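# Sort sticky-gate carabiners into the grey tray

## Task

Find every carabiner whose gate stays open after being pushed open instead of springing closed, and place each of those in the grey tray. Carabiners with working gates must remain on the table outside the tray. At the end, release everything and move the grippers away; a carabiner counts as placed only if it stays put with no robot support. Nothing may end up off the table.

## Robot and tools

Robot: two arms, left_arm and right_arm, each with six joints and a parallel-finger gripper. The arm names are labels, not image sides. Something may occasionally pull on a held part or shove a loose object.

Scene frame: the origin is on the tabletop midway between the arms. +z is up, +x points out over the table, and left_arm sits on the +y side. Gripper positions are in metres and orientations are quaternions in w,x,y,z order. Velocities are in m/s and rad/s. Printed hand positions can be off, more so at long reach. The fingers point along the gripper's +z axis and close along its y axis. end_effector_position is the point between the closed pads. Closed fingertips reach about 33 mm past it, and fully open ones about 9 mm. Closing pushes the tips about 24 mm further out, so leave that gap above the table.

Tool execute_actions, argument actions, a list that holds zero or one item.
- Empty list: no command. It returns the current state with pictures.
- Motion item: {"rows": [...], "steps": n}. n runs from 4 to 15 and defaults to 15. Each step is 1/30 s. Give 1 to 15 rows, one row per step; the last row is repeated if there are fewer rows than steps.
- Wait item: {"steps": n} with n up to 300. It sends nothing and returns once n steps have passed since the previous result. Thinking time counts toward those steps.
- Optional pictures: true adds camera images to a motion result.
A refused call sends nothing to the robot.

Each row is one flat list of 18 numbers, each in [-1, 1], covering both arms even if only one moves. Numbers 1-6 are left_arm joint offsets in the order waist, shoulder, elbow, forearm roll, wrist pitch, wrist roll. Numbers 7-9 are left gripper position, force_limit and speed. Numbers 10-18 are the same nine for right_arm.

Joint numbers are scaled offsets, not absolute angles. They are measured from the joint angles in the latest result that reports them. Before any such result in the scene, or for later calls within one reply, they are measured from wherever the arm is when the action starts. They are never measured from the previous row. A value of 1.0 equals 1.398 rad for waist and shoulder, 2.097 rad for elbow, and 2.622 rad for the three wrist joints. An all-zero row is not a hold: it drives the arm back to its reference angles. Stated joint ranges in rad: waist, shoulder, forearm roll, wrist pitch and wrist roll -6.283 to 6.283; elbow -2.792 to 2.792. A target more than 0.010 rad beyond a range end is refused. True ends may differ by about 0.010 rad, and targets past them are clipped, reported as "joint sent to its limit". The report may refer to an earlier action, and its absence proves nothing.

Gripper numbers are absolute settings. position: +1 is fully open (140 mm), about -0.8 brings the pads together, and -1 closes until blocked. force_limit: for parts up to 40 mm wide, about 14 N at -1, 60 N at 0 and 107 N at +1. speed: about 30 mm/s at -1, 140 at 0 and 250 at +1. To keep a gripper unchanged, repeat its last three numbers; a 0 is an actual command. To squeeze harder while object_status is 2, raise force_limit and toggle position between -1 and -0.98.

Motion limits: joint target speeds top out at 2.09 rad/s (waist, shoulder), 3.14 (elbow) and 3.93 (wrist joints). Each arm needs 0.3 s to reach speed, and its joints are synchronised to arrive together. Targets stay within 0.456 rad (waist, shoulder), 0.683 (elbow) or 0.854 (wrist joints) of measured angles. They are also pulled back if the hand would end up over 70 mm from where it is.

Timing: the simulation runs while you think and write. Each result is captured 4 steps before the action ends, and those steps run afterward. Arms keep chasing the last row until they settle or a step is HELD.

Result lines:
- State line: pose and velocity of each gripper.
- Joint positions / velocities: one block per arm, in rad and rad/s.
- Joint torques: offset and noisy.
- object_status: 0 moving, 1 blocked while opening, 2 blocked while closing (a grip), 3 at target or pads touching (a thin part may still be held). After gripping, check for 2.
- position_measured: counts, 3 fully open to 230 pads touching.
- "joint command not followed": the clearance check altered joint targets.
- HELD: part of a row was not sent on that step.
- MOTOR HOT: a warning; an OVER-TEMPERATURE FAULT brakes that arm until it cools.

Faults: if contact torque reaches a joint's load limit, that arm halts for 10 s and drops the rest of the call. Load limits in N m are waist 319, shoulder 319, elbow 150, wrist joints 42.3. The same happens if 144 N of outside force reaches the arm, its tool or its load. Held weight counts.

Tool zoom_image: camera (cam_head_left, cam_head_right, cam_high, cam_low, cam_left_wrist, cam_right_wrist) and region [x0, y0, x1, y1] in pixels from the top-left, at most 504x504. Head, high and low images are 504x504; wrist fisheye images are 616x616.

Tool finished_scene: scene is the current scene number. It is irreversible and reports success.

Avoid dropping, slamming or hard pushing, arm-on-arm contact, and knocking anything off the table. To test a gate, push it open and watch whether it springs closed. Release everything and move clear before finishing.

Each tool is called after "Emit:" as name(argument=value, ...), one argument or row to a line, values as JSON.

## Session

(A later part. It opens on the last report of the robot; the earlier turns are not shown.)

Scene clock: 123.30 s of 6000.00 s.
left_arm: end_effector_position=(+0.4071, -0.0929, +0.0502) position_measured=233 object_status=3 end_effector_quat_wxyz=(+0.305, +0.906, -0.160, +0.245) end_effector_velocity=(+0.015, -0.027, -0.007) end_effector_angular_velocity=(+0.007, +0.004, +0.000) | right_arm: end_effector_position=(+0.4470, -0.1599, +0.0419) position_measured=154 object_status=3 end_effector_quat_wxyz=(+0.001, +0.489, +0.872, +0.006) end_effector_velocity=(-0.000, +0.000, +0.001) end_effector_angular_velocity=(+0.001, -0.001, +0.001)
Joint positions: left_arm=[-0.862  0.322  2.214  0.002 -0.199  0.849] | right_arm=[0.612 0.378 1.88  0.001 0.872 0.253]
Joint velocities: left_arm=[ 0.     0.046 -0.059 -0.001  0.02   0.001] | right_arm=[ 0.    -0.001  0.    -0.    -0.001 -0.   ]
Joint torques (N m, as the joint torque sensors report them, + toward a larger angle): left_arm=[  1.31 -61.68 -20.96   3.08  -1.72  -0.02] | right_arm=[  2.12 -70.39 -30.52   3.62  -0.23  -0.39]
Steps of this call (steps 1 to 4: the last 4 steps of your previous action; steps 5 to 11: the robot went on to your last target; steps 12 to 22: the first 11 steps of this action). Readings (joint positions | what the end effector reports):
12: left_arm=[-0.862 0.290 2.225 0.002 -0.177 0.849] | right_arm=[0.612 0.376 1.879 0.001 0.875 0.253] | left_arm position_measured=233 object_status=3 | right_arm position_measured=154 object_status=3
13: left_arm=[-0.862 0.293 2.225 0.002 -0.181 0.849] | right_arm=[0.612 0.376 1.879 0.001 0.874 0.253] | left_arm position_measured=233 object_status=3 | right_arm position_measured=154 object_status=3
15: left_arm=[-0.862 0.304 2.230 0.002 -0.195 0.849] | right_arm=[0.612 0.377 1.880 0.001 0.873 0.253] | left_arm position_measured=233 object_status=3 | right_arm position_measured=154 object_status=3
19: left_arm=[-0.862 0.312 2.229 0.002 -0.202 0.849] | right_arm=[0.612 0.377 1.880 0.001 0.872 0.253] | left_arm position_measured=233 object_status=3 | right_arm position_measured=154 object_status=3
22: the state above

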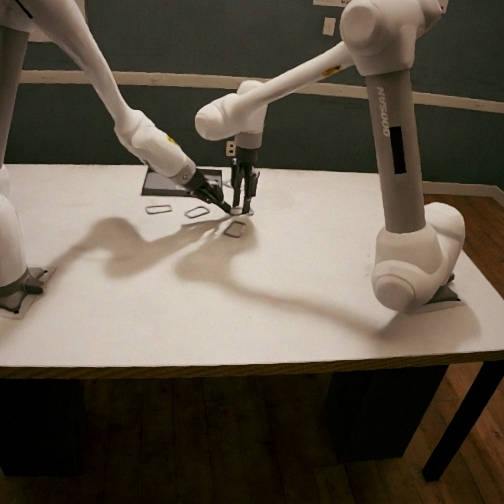

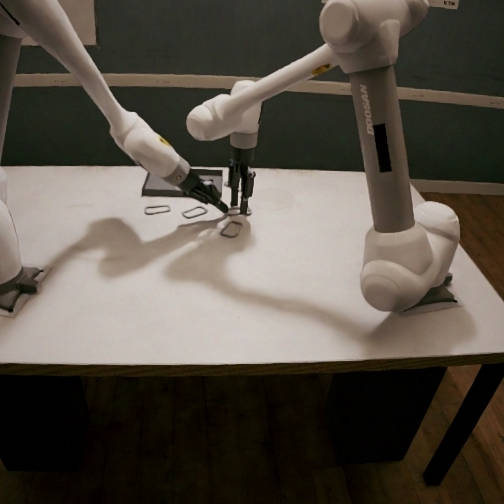

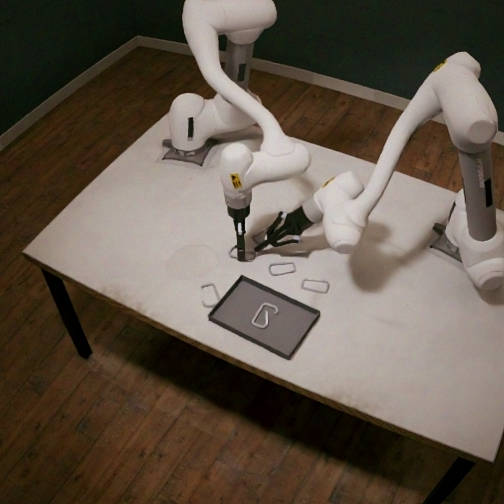

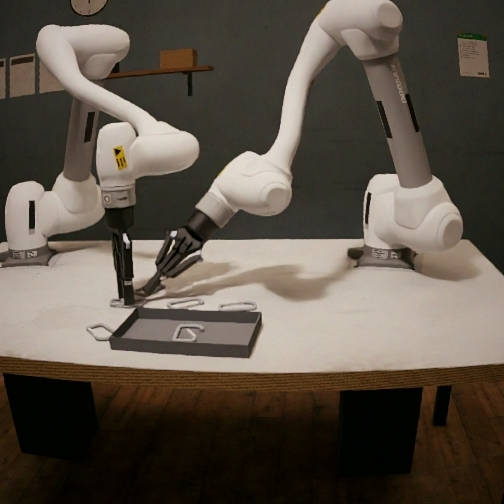

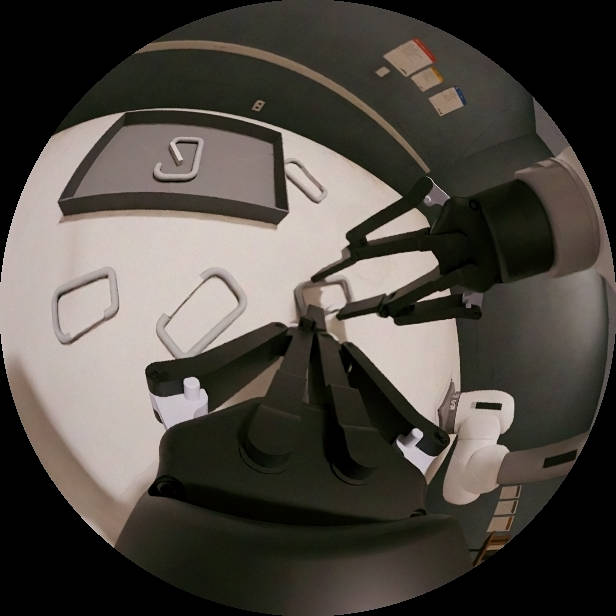

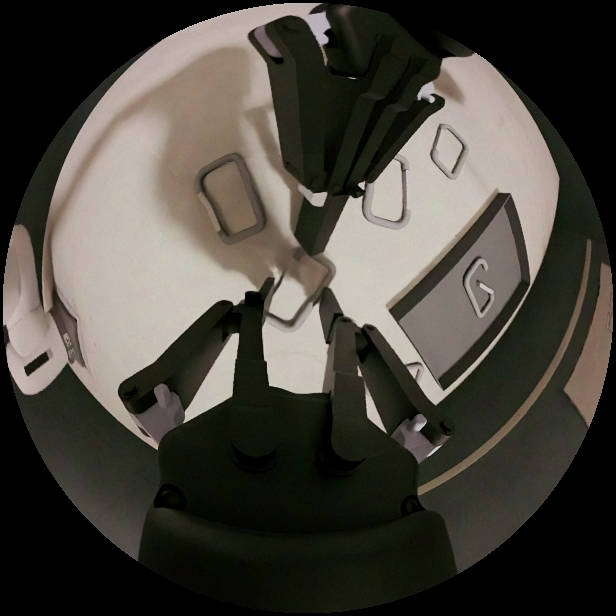

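Emit:
execute_actions(
  actions=[
    {"rows":[[0,0.002,0.0005,0,-0.0015,0,-1,0,0,0.013,0.0089,-0.0091,0,0.0025,0.007,-0.2,-0.2,0]],"steps":12},
  ],
  pictures=true,
)

Emit:
zoom_image(
  camera="cam_right_wrist",
  region=[200, 180, 400, 360],
)

Scene clock: 123.97 s of 6000.00 s.
left_arm: end_effector_position=(+0.4071, -0.0929, +0.0484) position_measured=233 object_status=3 end_effector_quat_wxyz=(+0.305, +0.906, -0.160, +0.245) end_effector_velocity=(-0.000, +0.001, +0.000) end_effector_angular_velocity=(-0.003, -0.001, +0.001) | right_arm: end_effector_position=(+0.4445, -0.1457, +0.0418) position_measured=154 object_status=3 end_effector_quat_wxyz=(+0.001, +0.490, +0.872, +0.006) end_effector_velocity=(-0.002, +0.009, +0.000) end_effector_angular_velocity=(+0.000, +0.000, -0.002)
Joint positions: left_arm=[-0.862  0.325  2.215  0.002 -0.203  0.849] | right_arm=[0.63  0.389 1.862 0.001 0.878 0.27 ]
Joint velocities: left_arm=[ 0.    -0.001  0.003 -0.001 -0.005  0.   ] | right_arm=[ 0.011  0.007 -0.012  0.001  0.005  0.013]
Joint torques (N m, as the joint torque sensors report them, + toward a larger angle): left_arm=[  0.2  -57.11 -25.01   3.26  -2.03  -0.01] | right_arm=[  3.93 -72.46 -29.42   3.58  -0.08   0.19]
Steps of this call (steps 1 to 4: the last 4 steps of your previous action; steps 5 to 12: the robot went on to your last target; steps 13 to 20: the first 8 steps of this action). Readings (joint positions | what the end effector reports):
13: left_arm=[-0.862 0.325 2.210 0.002 -0.198 0.849] | right_arm=[0.612 0.378 1.880 0.001 0.872 0.253] | left_arm position_measured=233 object_status=3 | right_arm position_measured=154 object_status=3
14: left_arm=[-0.862 0.325 2.211 0.002 -0.198 0.849] | right_arm=[0.615 0.380 1.877 0.001 0.872 0.255] | left_arm position_measured=233 object_status=3 | right_arm position_measured=154 object_status=3
16: left_arm=[-0.862 0.325 2.214 0.002 -0.201 0.849] | right_arm=[0.625 0.386 1.867 0.001 0.876 0.265] | left_arm position_measured=233 object_status=3 | right_arm position_measured=154 object_status=3
20: the state above

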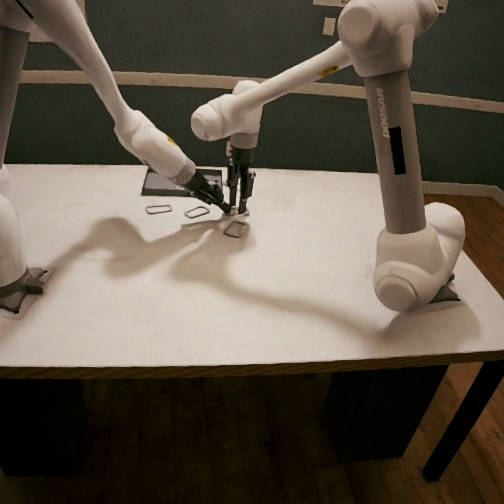

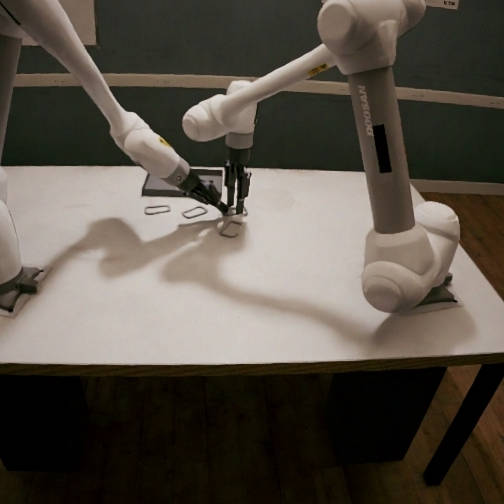

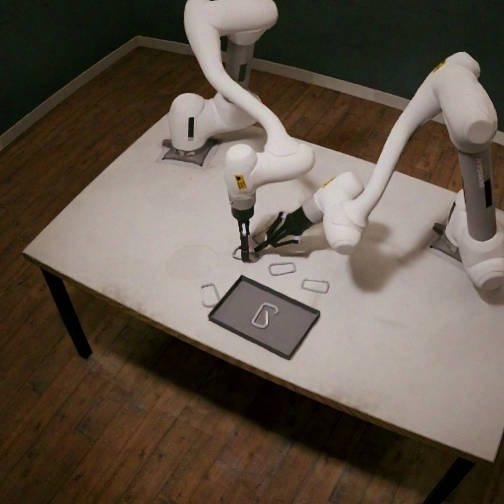

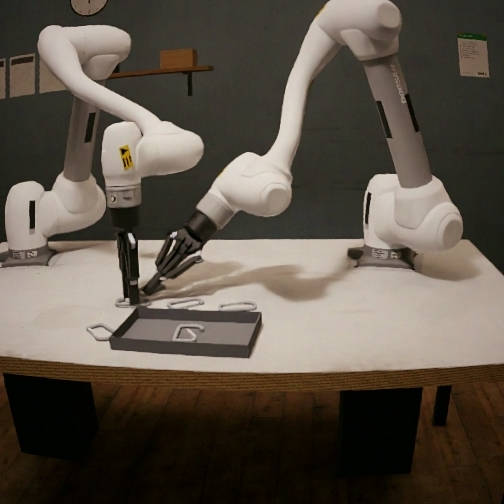

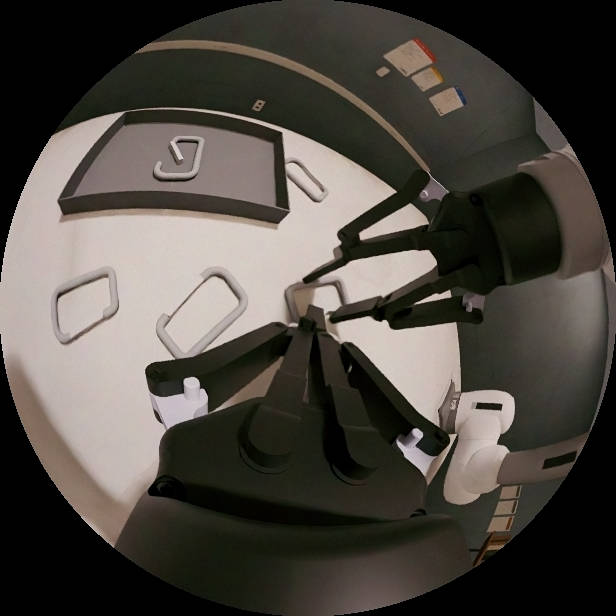

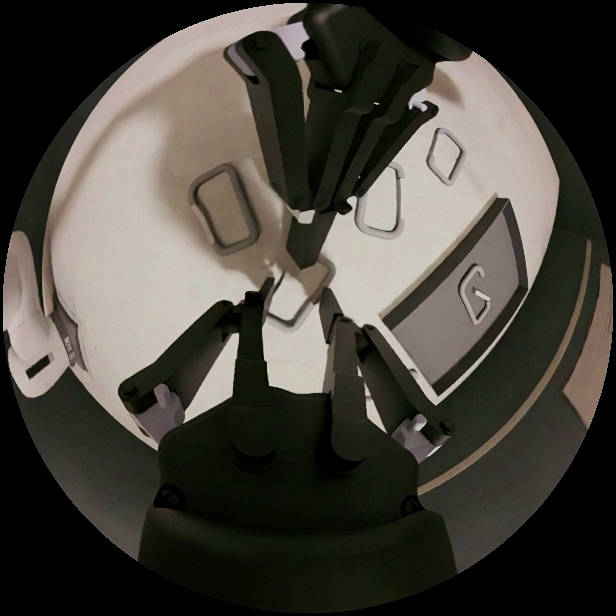

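Region (200, 180, 400, 360) of cam_right_wrist's 616x616 image, scaled by 2.520, with more detail than that image has; it fills the top 454 rows of this view, and the rest is white.

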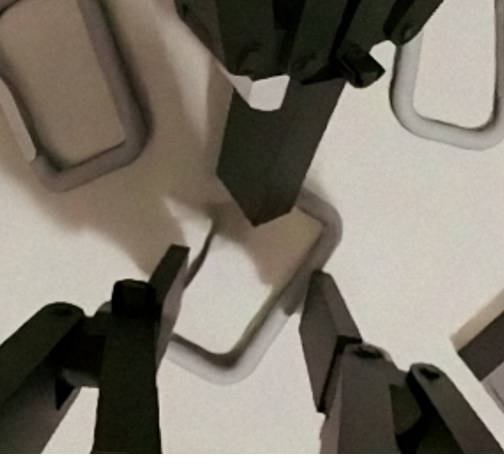

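Emit:
execute_actions(
  actions=[
    {"rows":[[0,0,0,0,0,0,-1,0,0,-0.02,-0.014,0.0143,0,-0.004,-0.011,-0.2,-0.2,0],[0,0,0,0,0,0,-1,0,0,-0.02,-0.014,0.0143,0,-0.004,-0.011,-0.2,-0.2,0],[0,0,0,0,0,0,-1,0,0,-0.02,-0.014,0.0143,0,-0.004,-0.011,-0.2,-0.2,0],[0,0,0,0,0,0,-1,0,0,-0.02,-0.014,0.0143,0,-0.004,-0.011,-0.2,-0.2,0],[0,0,0,0,0,0,-1,0,0,-0.02,-0.014,0.0143,0,-0.004,-0.011,-0.2,-0.2,0],[0,0,0,0,0,0,-1,0,0,-0.02,-0.014,0.0143,0,-0.004,-0.011,-0.2,-0.2,0],[0,0.0075,0.002,0,-0.0056,0,-1,0,0,-0.02,-0.014,0.0143,0,-0.004,-0.011,-0.2,-0.2,0]],"steps":15},
  ],
  pictures=true,
)

Emit:
zoom_image(
  camera="cam_right_wrist",
  region=[200, 180, 400, 360],
)

Emit:
zoom_image(
  camera="cam_low",
  region=[80, 250, 200, 320],
)

Scene clock: 124.60 s of 6000.00 s.
left_arm: end_effector_position=(+0.4068, -0.0924, +0.0429) position_measured=233 object_status=3 end_effector_quat_wxyz=(+0.305, +0.906, -0.160, +0.245) end_effector_velocity=(-0.001, +0.001, -0.018) end_effector_angular_velocity=(-0.001, -0.000, +0.000) | right_arm: end_effector_position=(+0.4482, -0.1684, +0.0418) position_measured=154 object_status=3 end_effector_quat_wxyz=(+0.001, +0.489, +0.872, +0.006) end_effector_velocity=(+0.000, -0.004, -0.002) end_effector_angular_velocity=(-0.003, +0.003, +0.001)
Joint positions: left_arm=[-0.862  0.334  2.218  0.002 -0.215  0.849] | right_arm=[0.602 0.37  1.892 0.001 0.868 0.242]
Joint velocities: left_arm=[ 0.     0.028  0.011  0.001 -0.04  -0.001] | right_arm=[-0.005  0.     0.005 -0.    -0.002 -0.006]
Joint torques (N m, as the joint torque sensors report them, + toward a larger angle): left_arm=[  0.16 -61.72 -24.14   3.42  -1.65   0.07] | right_arm=[  2.22 -70.53 -31.1    3.52   0.09  -0.05]
Steps of this call (steps 1 to 4: the last 4 steps of your previous action; steps 5 to 8: the robot went on to your last target; steps 9 to 19: the first 11 steps of this action). Readings (joint positions | what the end effector reports):
9: left_arm=[-0.862 0.325 2.215 0.002 -0.203 0.849] | right_arm=[0.631 0.390 1.861 0.001 0.878 0.271] | left_arm position_measured=233 object_status=3 | right_arm position_measured=154 object_status=3
10: left_arm=[-0.862 0.325 2.215 0.002 -0.203 0.849] | right_arm=[0.628 0.388 1.864 0.001 0.878 0.269] | left_arm position_measured=233 object_status=3 | right_arm position_measured=154 object_status=3
12: left_arm=[-0.862 0.325 2.215 0.002 -0.203 0.849] | right_arm=[0.613 0.378 1.881 0.001 0.872 0.252] | left_arm position_measured=233 object_status=3 | right_arm position_measured=154 object_status=3
16: left_arm=[-0.862 0.327 2.215 0.002 -0.205 0.849] | right_arm=[0.603 0.371 1.891 0.001 0.868 0.243] | left_arm position_measured=233 object_status=3 | right_arm position_measured=154 object_status=3
19: the state above

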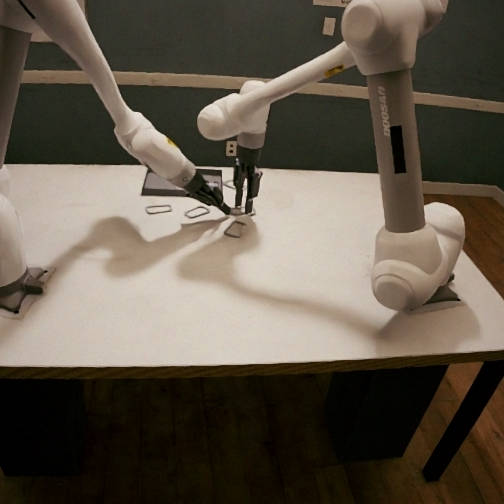

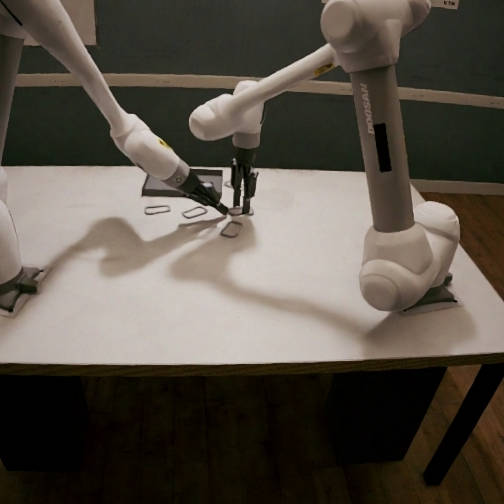

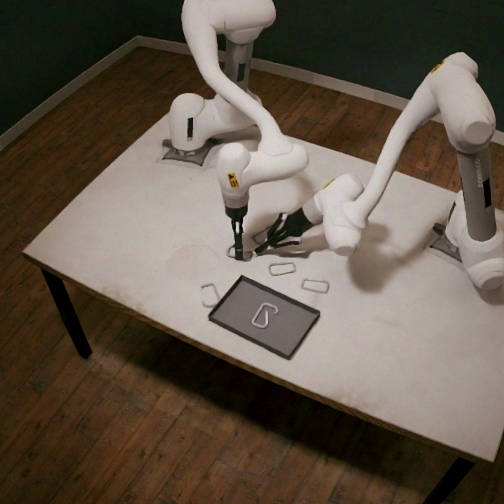

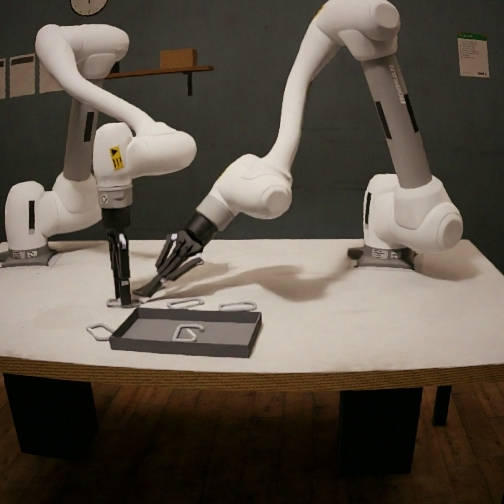

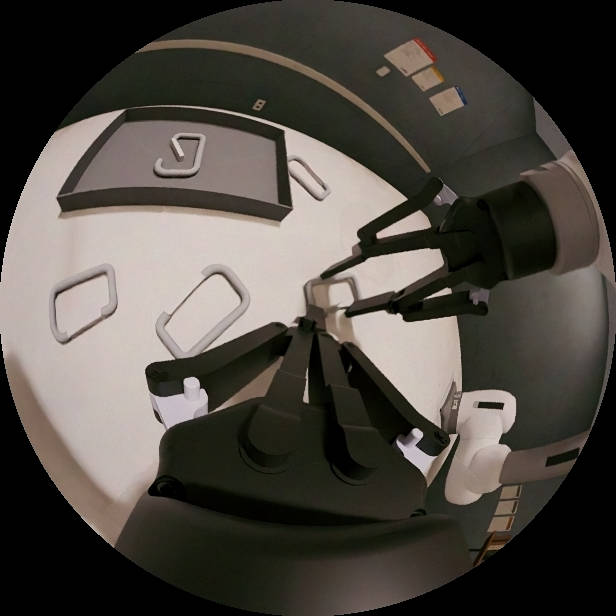

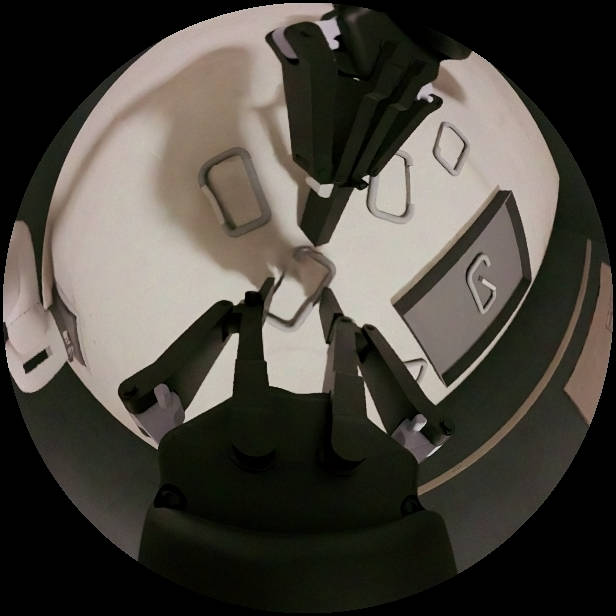

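Region (200, 180, 400, 360) of cam_right_wrist's 616x616 image, scaled by 2.520, with more detail than that image has; it fills the top 454 rows of this view, and the rest is white.

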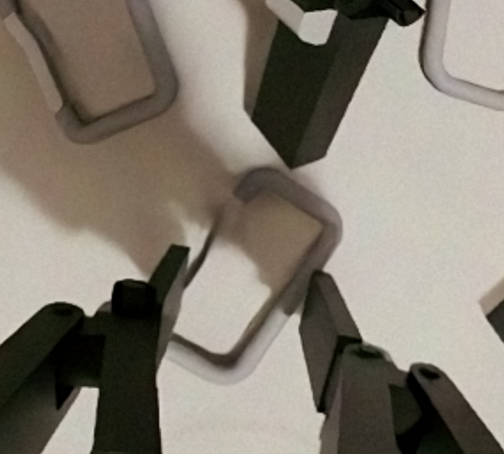

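Region (80, 250, 200, 320) of cam_low's 504x504 image, scaled by 4.200, with more detail than that image has; it fills the top 294 rows of this view, and the rest is white.

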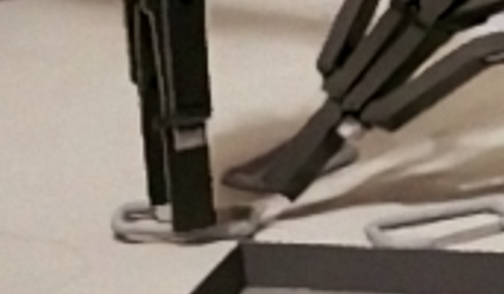

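Emit:
execute_actions(
  actions=[
    {"rows":[[0,0.0085,0.0022,0,-0.0064,0,-1,0,0,0,0,0,0,0,0,-0.2,-0.2,0]],"steps":10},
  ],
  pictures=true,
)

Emit:
zoom_image(
  camera="cam_low",
  region=[80, 250, 200, 320],
)

Emit:
zoom_image(
  camera="cam_right_wrist",
  region=[200, 180, 400, 360],
)

Scene clock: 125.03 s of 6000.00 s.
left_arm: end_effector_position=(+0.4065, -0.0918, +0.0361) position_measured=233 object_status=3 end_effector_quat_wxyz=(+0.305, +0.906, -0.160, +0.245) end_effector_velocity=(-0.001, -0.001, -0.008) end_effector_angular_velocity=(-0.003, -0.001, -0.001) | right_arm: end_effector_position=(+0.4483, -0.1687, +0.0418) position_measured=154 object_status=3 end_effector_quat_wxyz=(+0.001, +0.489, +0.872, +0.006) end_effector_velocity=(+0.001, +0.002, +0.002) end_effector_angular_velocity=(+0.003, -0.003, -0.000)
Joint positions: left_arm=[-0.862  0.345  2.222  0.002 -0.23   0.849] | right_arm=[0.602 0.37  1.892 0.001 0.868 0.241]
Joint velocities: left_arm=[-0.002  0.014  0.005 -0.001 -0.022 -0.001] | right_arm=[ 0.    -0.001 -0.003 -0.     0.     0.   ]
Joint torques (N m, as the joint torque sensors report them, + toward a larger angle): left_arm=[  0.5  -59.71 -23.98   3.17  -2.02   0.08] | right_arm=[  3.34 -70.75 -30.26   3.62  -0.13  -0.23]
Steps of this call (steps 1 to 4: the last 4 steps of your previous action; steps 5 to 7: the robot went on to your last target; steps 8 to 13: the first 6 steps of this action). Readings (joint positions | what the end effector reports):
8: left_arm=[-0.862 0.336 2.219 0.002 -0.217 0.849] | right_arm=[0.602 0.370 1.892 0.001 0.868 0.241] | left_arm position_measured=233 object_status=3 | right_arm position_measured=154 object_status=3
9: left_arm=[-0.862 0.338 2.220 0.002 -0.220 0.849] | right_arm=[0.602 0.370 1.892 0.001 0.868 0.241] | left_arm position_measured=233 object_status=3 | right_arm position_measured=154 object_status=3
11: left_arm=[-0.862 0.343 2.222 0.002 -0.227 0.849] | right_arm=[0.602 0.370 1.892 0.001 0.868 0.241] | left_arm position_measured=233 object_status=3 | right_arm position_measured=154 object_status=3
13: the state above

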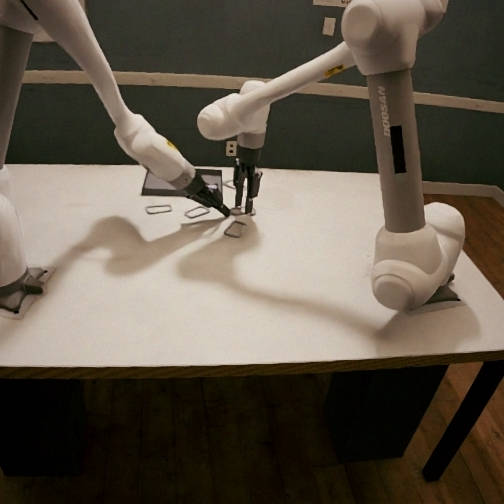

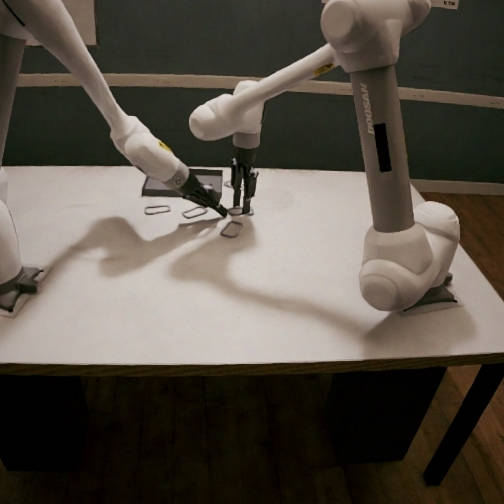

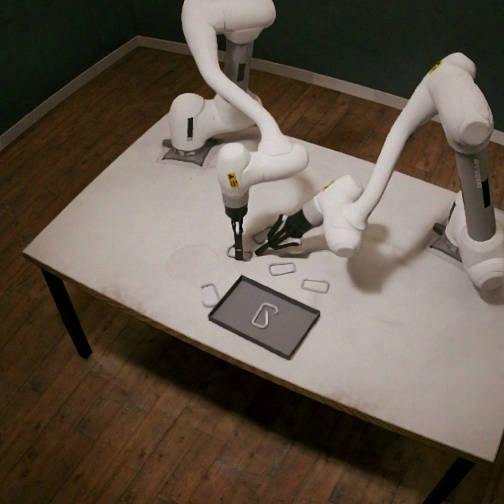

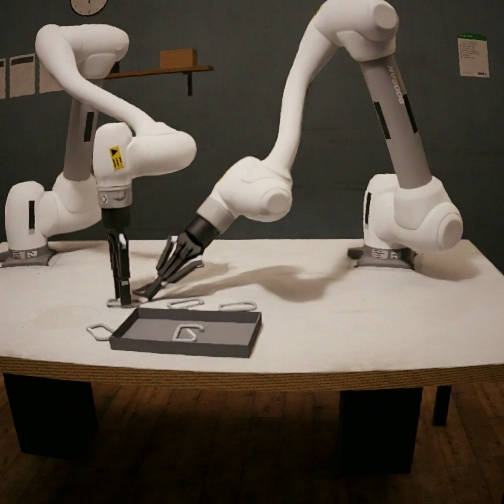

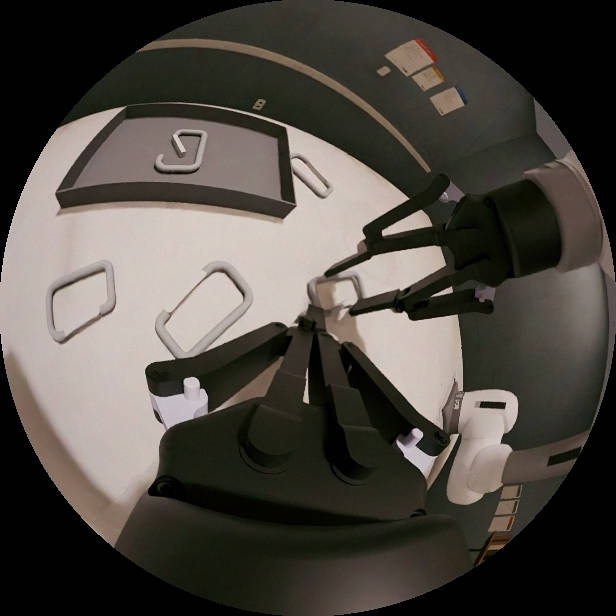

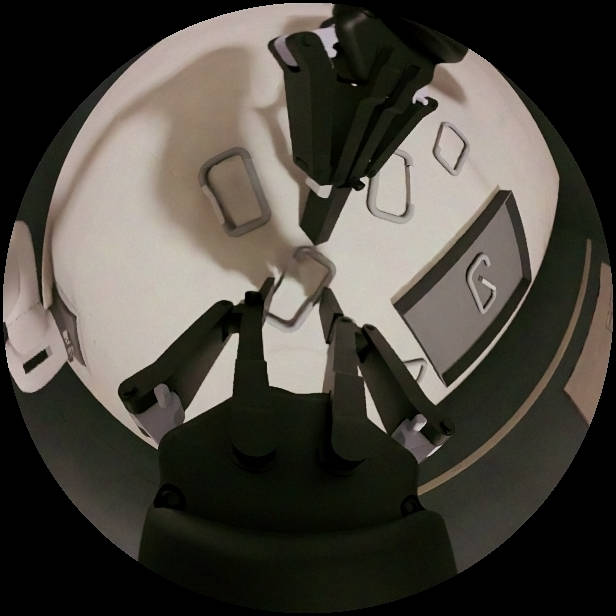

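Region (80, 250, 200, 320) of cam_low's 504x504 image, scaled by 4.200, with more detail than that image has; it fills the top 294 rows of this view, and the rest is white.

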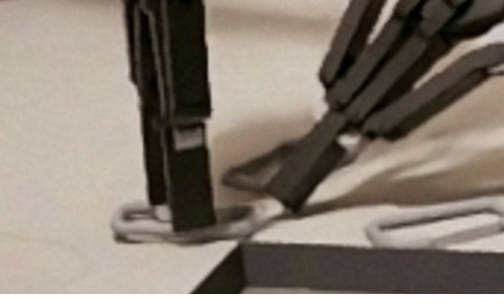

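Region (200, 180, 400, 360) of cam_right_wrist's 616x616 image, scaled by 2.520, with more detail than that image has; it fills the top 454 rows of this view, and the rest is white.

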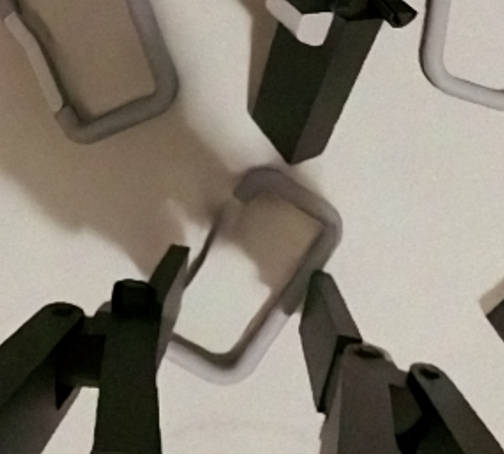

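Emit:
execute_actions(
  actions=[
    {"rows":[[0,0.003,0.001,0,-0.0025,0,-1,0,0,0,0,0,0,0,0,-0.2,-0.2,0],[0,0.003,0.001,0,-0.0025,0,-1,0,0,0,0,0,0,0,0,-0.2,-0.2,0],[0,0.003,0.001,0,-0.0025,0,-1,0,0,0,0,0,0,0,0,-0.2,-0.2,0],[0,0.003,0.001,0,-0.0025,0,-1,0,0,0,0,0,0,0,0,-0.2,-0.2,0],[0,0.012,-0.008,0,0,0,-1,0,0,0,0,0,0,0,0,-0.2,-0.2,0],[0,0.012,-0.008,0,0,0,-1,0,0,0,0,0,0,0,0,-0.2,-0.2,0],[0,0.012,-0.008,0,0,0,-1,0,0,0,0,0,0,0,0,-0.2,-0.2,0],[0,0.023,-0.0185,0,0.0024,0,-1,0,0,0,0,0,0,0,0,-0.2,-0.2,0]],"steps":15},
  ],
  pictures=true,
)

Emit:
zoom_image(
  camera="cam_low",
  region=[80, 250, 200, 320],
)

Emit:
zoom_image(
  camera="cam_right_wrist",
  region=[200, 180, 400, 360],
)

Scene clock: 135.70 s of 6000.00 s.
left_arm: end_effector_position=(+0.4142, -0.1058, +0.0345) position_measured=233 object_status=3 end_effector_quat_wxyz=(+0.307, +0.905, -0.160, +0.246) end_effector_velocity=(+0.001, +0.000, +0.000) end_effector_angular_velocity=(-0.001, +0.001, +0.003) | right_arm: end_effector_position=(+0.4483, -0.1687, +0.0418) position_measured=154 object_status=3 end_effector_quat_wxyz=(+0.001, +0.489, +0.872, +0.006) end_effector_velocity=(-0.000, -0.000, -0.001) end_effector_angular_velocity=(-0.001, +0.001, -0.001)
Joint positions: left_arm=[-0.862  0.365  2.196  0.002 -0.228  0.849] | right_arm=[0.602 0.37  1.892 0.001 0.868 0.241]
Joint velocities: left_arm=[ 0.001 -0.     0.    -0.     0.    -0.002] | right_arm=[-0.     0.002 -0.    -0.     0.     0.001]
Joint torques (N m, as the joint torque sensors report them, + toward a larger angle): left_arm=[ -0.83 -44.44 -25.49   3.28  -1.24   0.06] | right_arm=[  3.14 -70.34 -30.19   3.33  -0.07  -0.56]
FORCE FAULT: contact force on the left arm reached its limit, and that arm stopped for 10 seconds. The contact can be on any part of that arm, not only on its tool. That arm's remaining commands of this call were not run. That arm holds still and accepts commands again. Move the arm away from the contact; if what it grips holds it there, let go first. Pushing or pulling that hard again can fault the arm again.
Kept back: nothing.
The stop of the left arm began at step 20 of this call (marked STOPPED below). From that step on that arm followed nothing that you had sent. 4 of its steps, steps kept back included, did not run and will not run. The other arm was sent all steps of this action in this call, none kept back. Nothing is kept back now, and the robot has no last target.
Steps of this call (steps 1 to 4: the last 4 steps of your previous action; steps 5 to 8: the robot went on to your last target; steps 9 to 19: the first 11 steps of this action; steps 20 to 23: the last 4 steps of this action, not kept back; steps 24 to 320: the stop continued). Readings (joint positions | what the end effector reports):
9: left_arm=[-0.862 0.346 2.223 0.002 -0.231 0.849] | right_arm=[0.602 0.370 1.892 0.001 0.868 0.242] | left_arm position_measured=233 object_status=3 | right_arm position_measured=154 object_status=3
10: left_arm=[-0.862 0.346 2.223 0.002 -0.233 0.849] | right_arm=[0.602 0.370 1.892 0.001 0.868 0.242] | left_arm position_measured=233 object_status=3 | right_arm position_measured=154 object_status=3
12: left_arm=[-0.862 0.348 2.224 0.002 -0.235 0.849] | right_arm=[0.602 0.370 1.892 0.001 0.868 0.242] | left_arm position_measured=233 object_status=3 | right_arm position_measured=154 object_status=3
16: left_arm=[-0.862 0.357 2.211 0.002 -0.232 0.849] | right_arm=[0.602 0.370 1.892 0.001 0.868 0.242] | left_arm position_measured=233 object_status=3 | right_arm position_measured=154 object_status=3
20: left_arm=[-0.862 0.367 2.196 0.002 -0.228 0.849] | right_arm=[0.602 0.370 1.892 0.001 0.868 0.242] | left_arm position_measured=233 object_status=3 | right_arm position_measured=154 object_status=3 STOPPED (the left arm)
320: the state above

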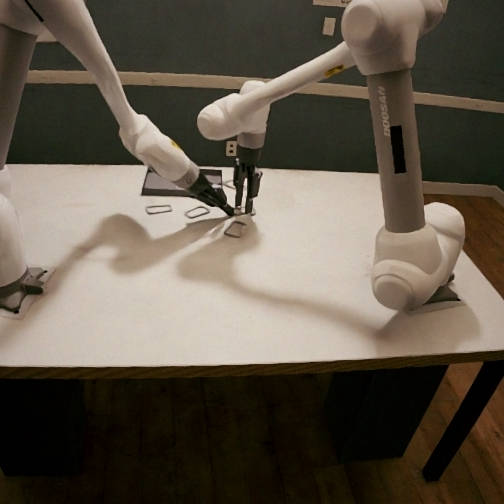

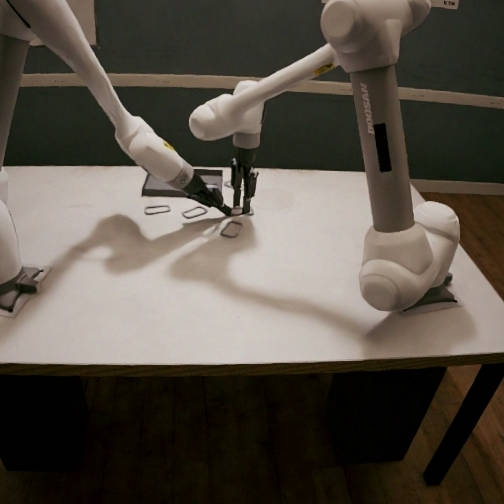

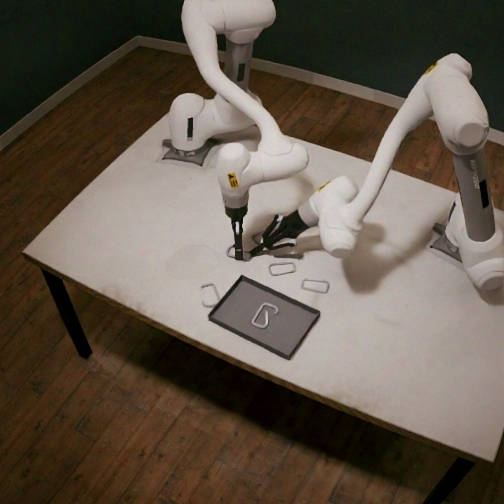

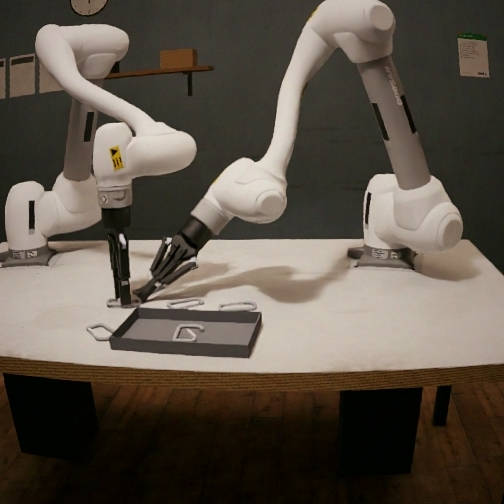

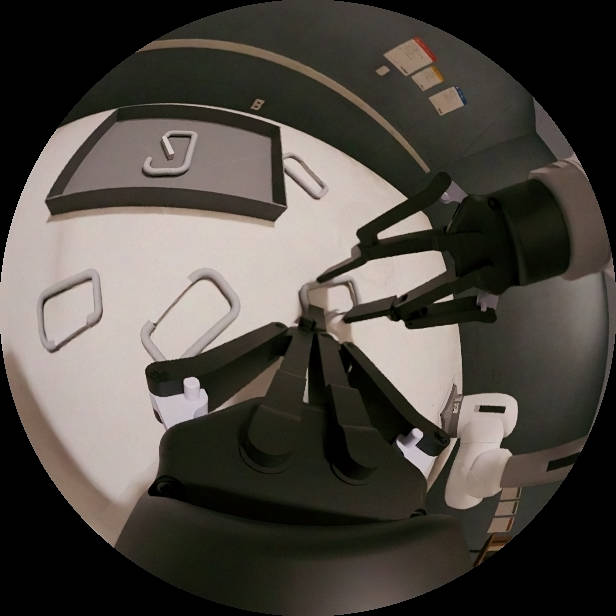

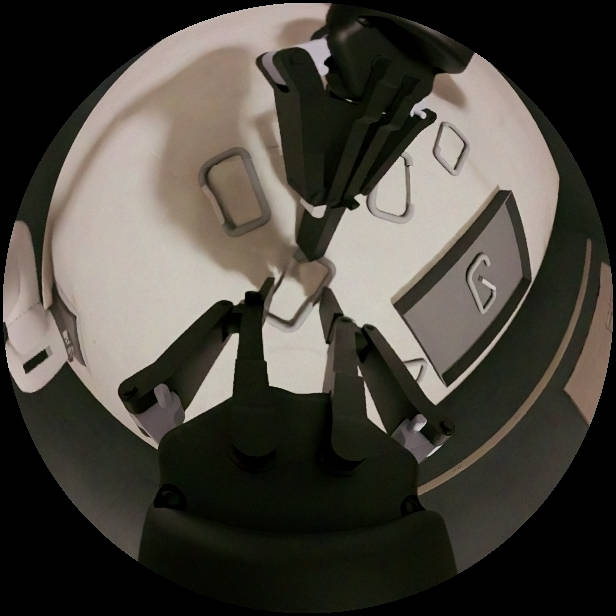

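Region (80, 250, 200, 320) of cam_low's 504x504 image, scaled by 4.200, with more detail than that image has; it fills the top 294 rows of this view, and the rest is white.

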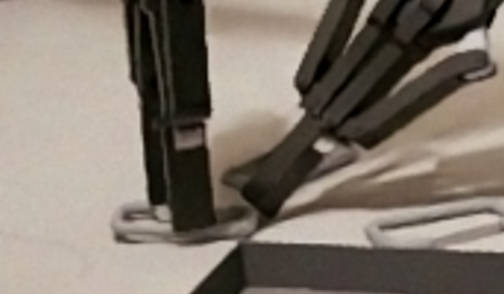

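Region (200, 180, 400, 360) of cam_right_wrist's 616x616 image, scaled by 2.520, with more detail than that image has; it fills the top 454 rows of this view, and the rest is white.

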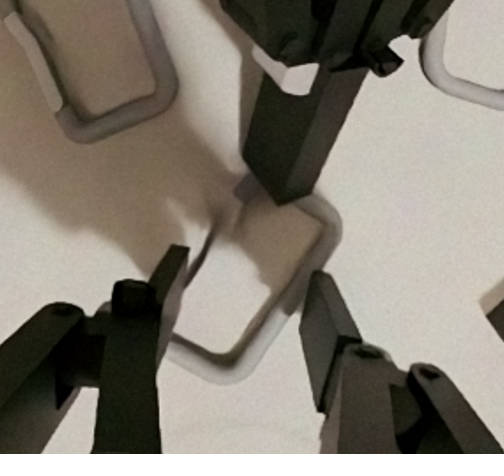

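Emit:
execute_actions(
  actions=[
    {"rows":[[0,0,0,0,0,0,-1,0,0,0.013,0.0089,-0.0091,0,0.0025,0.007,-0.2,-0.2,0]],"steps":12},
  ],
  pictures=true,
)

Emit:
zoom_image(
  camera="cam_right_wrist",
  region=[200, 180, 400, 360],
)

Scene clock: 136.17 s of 6000.00 s.
left_arm: end_effector_position=(+0.4142, -0.1058, +0.0345) position_measured=233 object_status=3 end_effector_quat_wxyz=(+0.307, +0.905, -0.160, +0.246) end_effector_velocity=(+0.001, +0.000, +0.001) end_effector_angular_velocity=(-0.001, +0.000, +0.002) | right_arm: end_effector_position=(+0.4461, -0.1546, +0.0420) position_measured=154 object_status=3 end_effector_quat_wxyz=(+0.001, +0.489, +0.872, +0.006) end_effector_velocity=(-0.002, +0.008, -0.001) end_effector_angular_velocity=(-0.001, +0.001, -0.001)
Joint positions: left_arm=[-0.862  0.365  2.196  0.002 -0.228  0.849] | right_arm=[0.619 0.382 1.874 0.001 0.874 0.259]
Joint velocities: left_arm=[ 0.001 -0.001 -0.    -0.001 -0.    -0.001] | right_arm=[ 0.011  0.009 -0.011 -0.     0.004  0.012]
Joint torques (N m, as the joint torque sensors report them, + toward a larger angle): left_arm=[ -1.05 -44.88 -23.38   3.22  -0.58   0.  ] | right_arm=[  3.5  -72.51 -30.17   3.55   0.04  -0.11]
Steps of this call (steps 1 to 6: nothing new was sent; steps 7 to 14: the first 8 steps of this action). Readings (joint positions | what the end effector reports):
7: left_arm=[-0.862 0.365 2.196 0.002 -0.228 0.849] | right_arm=[0.602 0.370 1.892 0.001 0.868 0.241] | left_arm position_measured=233 object_status=3 | right_arm position_measured=154 object_status=3
8: left_arm=[-0.862 0.365 2.196 0.002 -0.228 0.849] | right_arm=[0.604 0.372 1.889 0.001 0.869 0.244] | left_arm position_measured=233 object_status=3 | right_arm position_measured=154 object_status=3
10: left_arm=[-0.862 0.365 2.196 0.002 -0.228 0.849] | right_arm=[0.614 0.378 1.879 0.001 0.872 0.254] | left_arm position_measured=233 object_status=3 | right_arm position_measured=154 object_status=3
14: the state above

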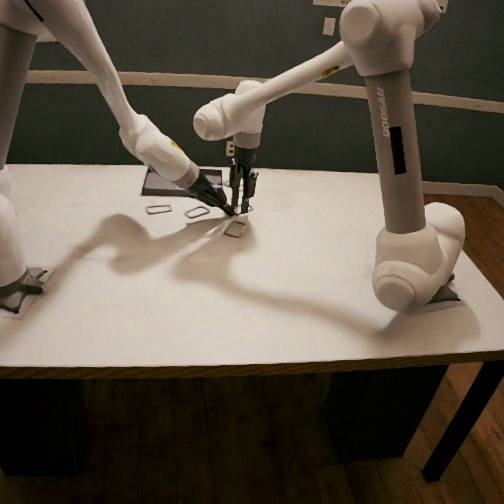

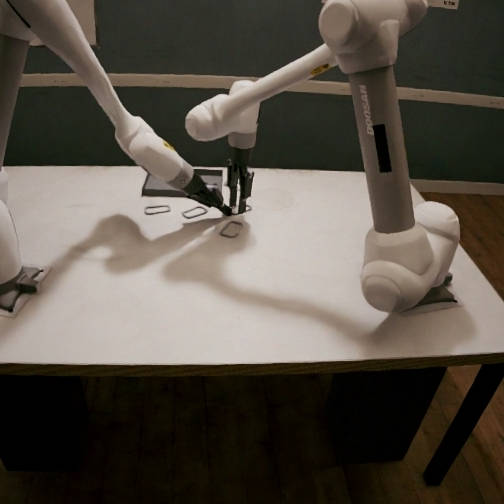

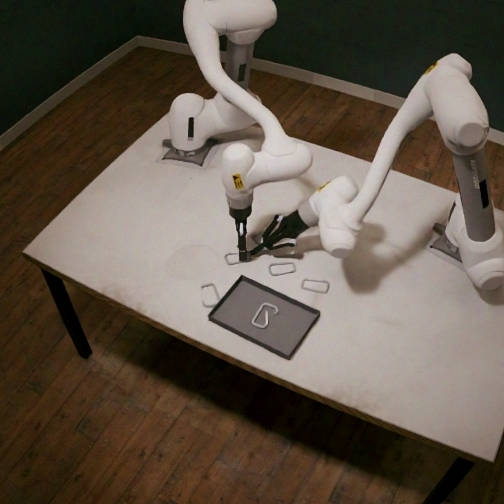

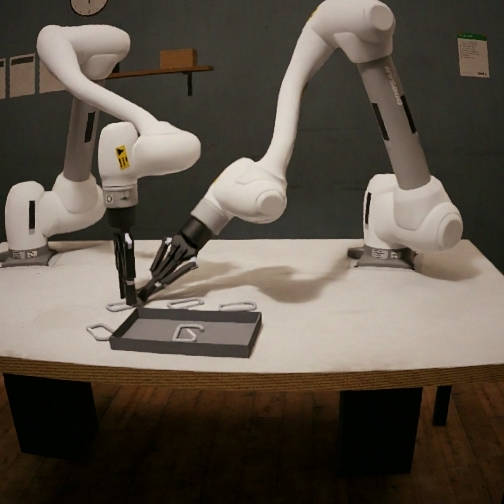

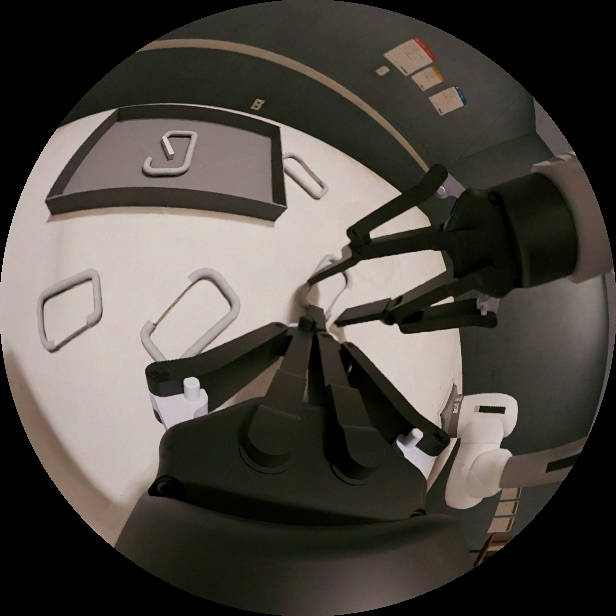

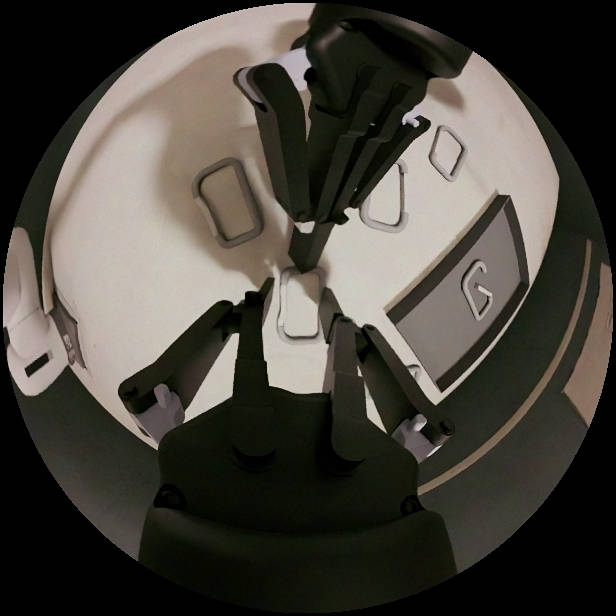

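Region (200, 180, 400, 360) of cam_right_wrist's 616x616 image, scaled by 2.520, with more detail than that image has; it fills the top 454 rows of this view, and the rest is white.

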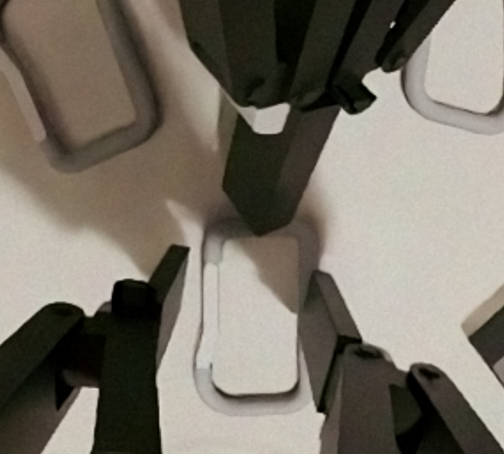

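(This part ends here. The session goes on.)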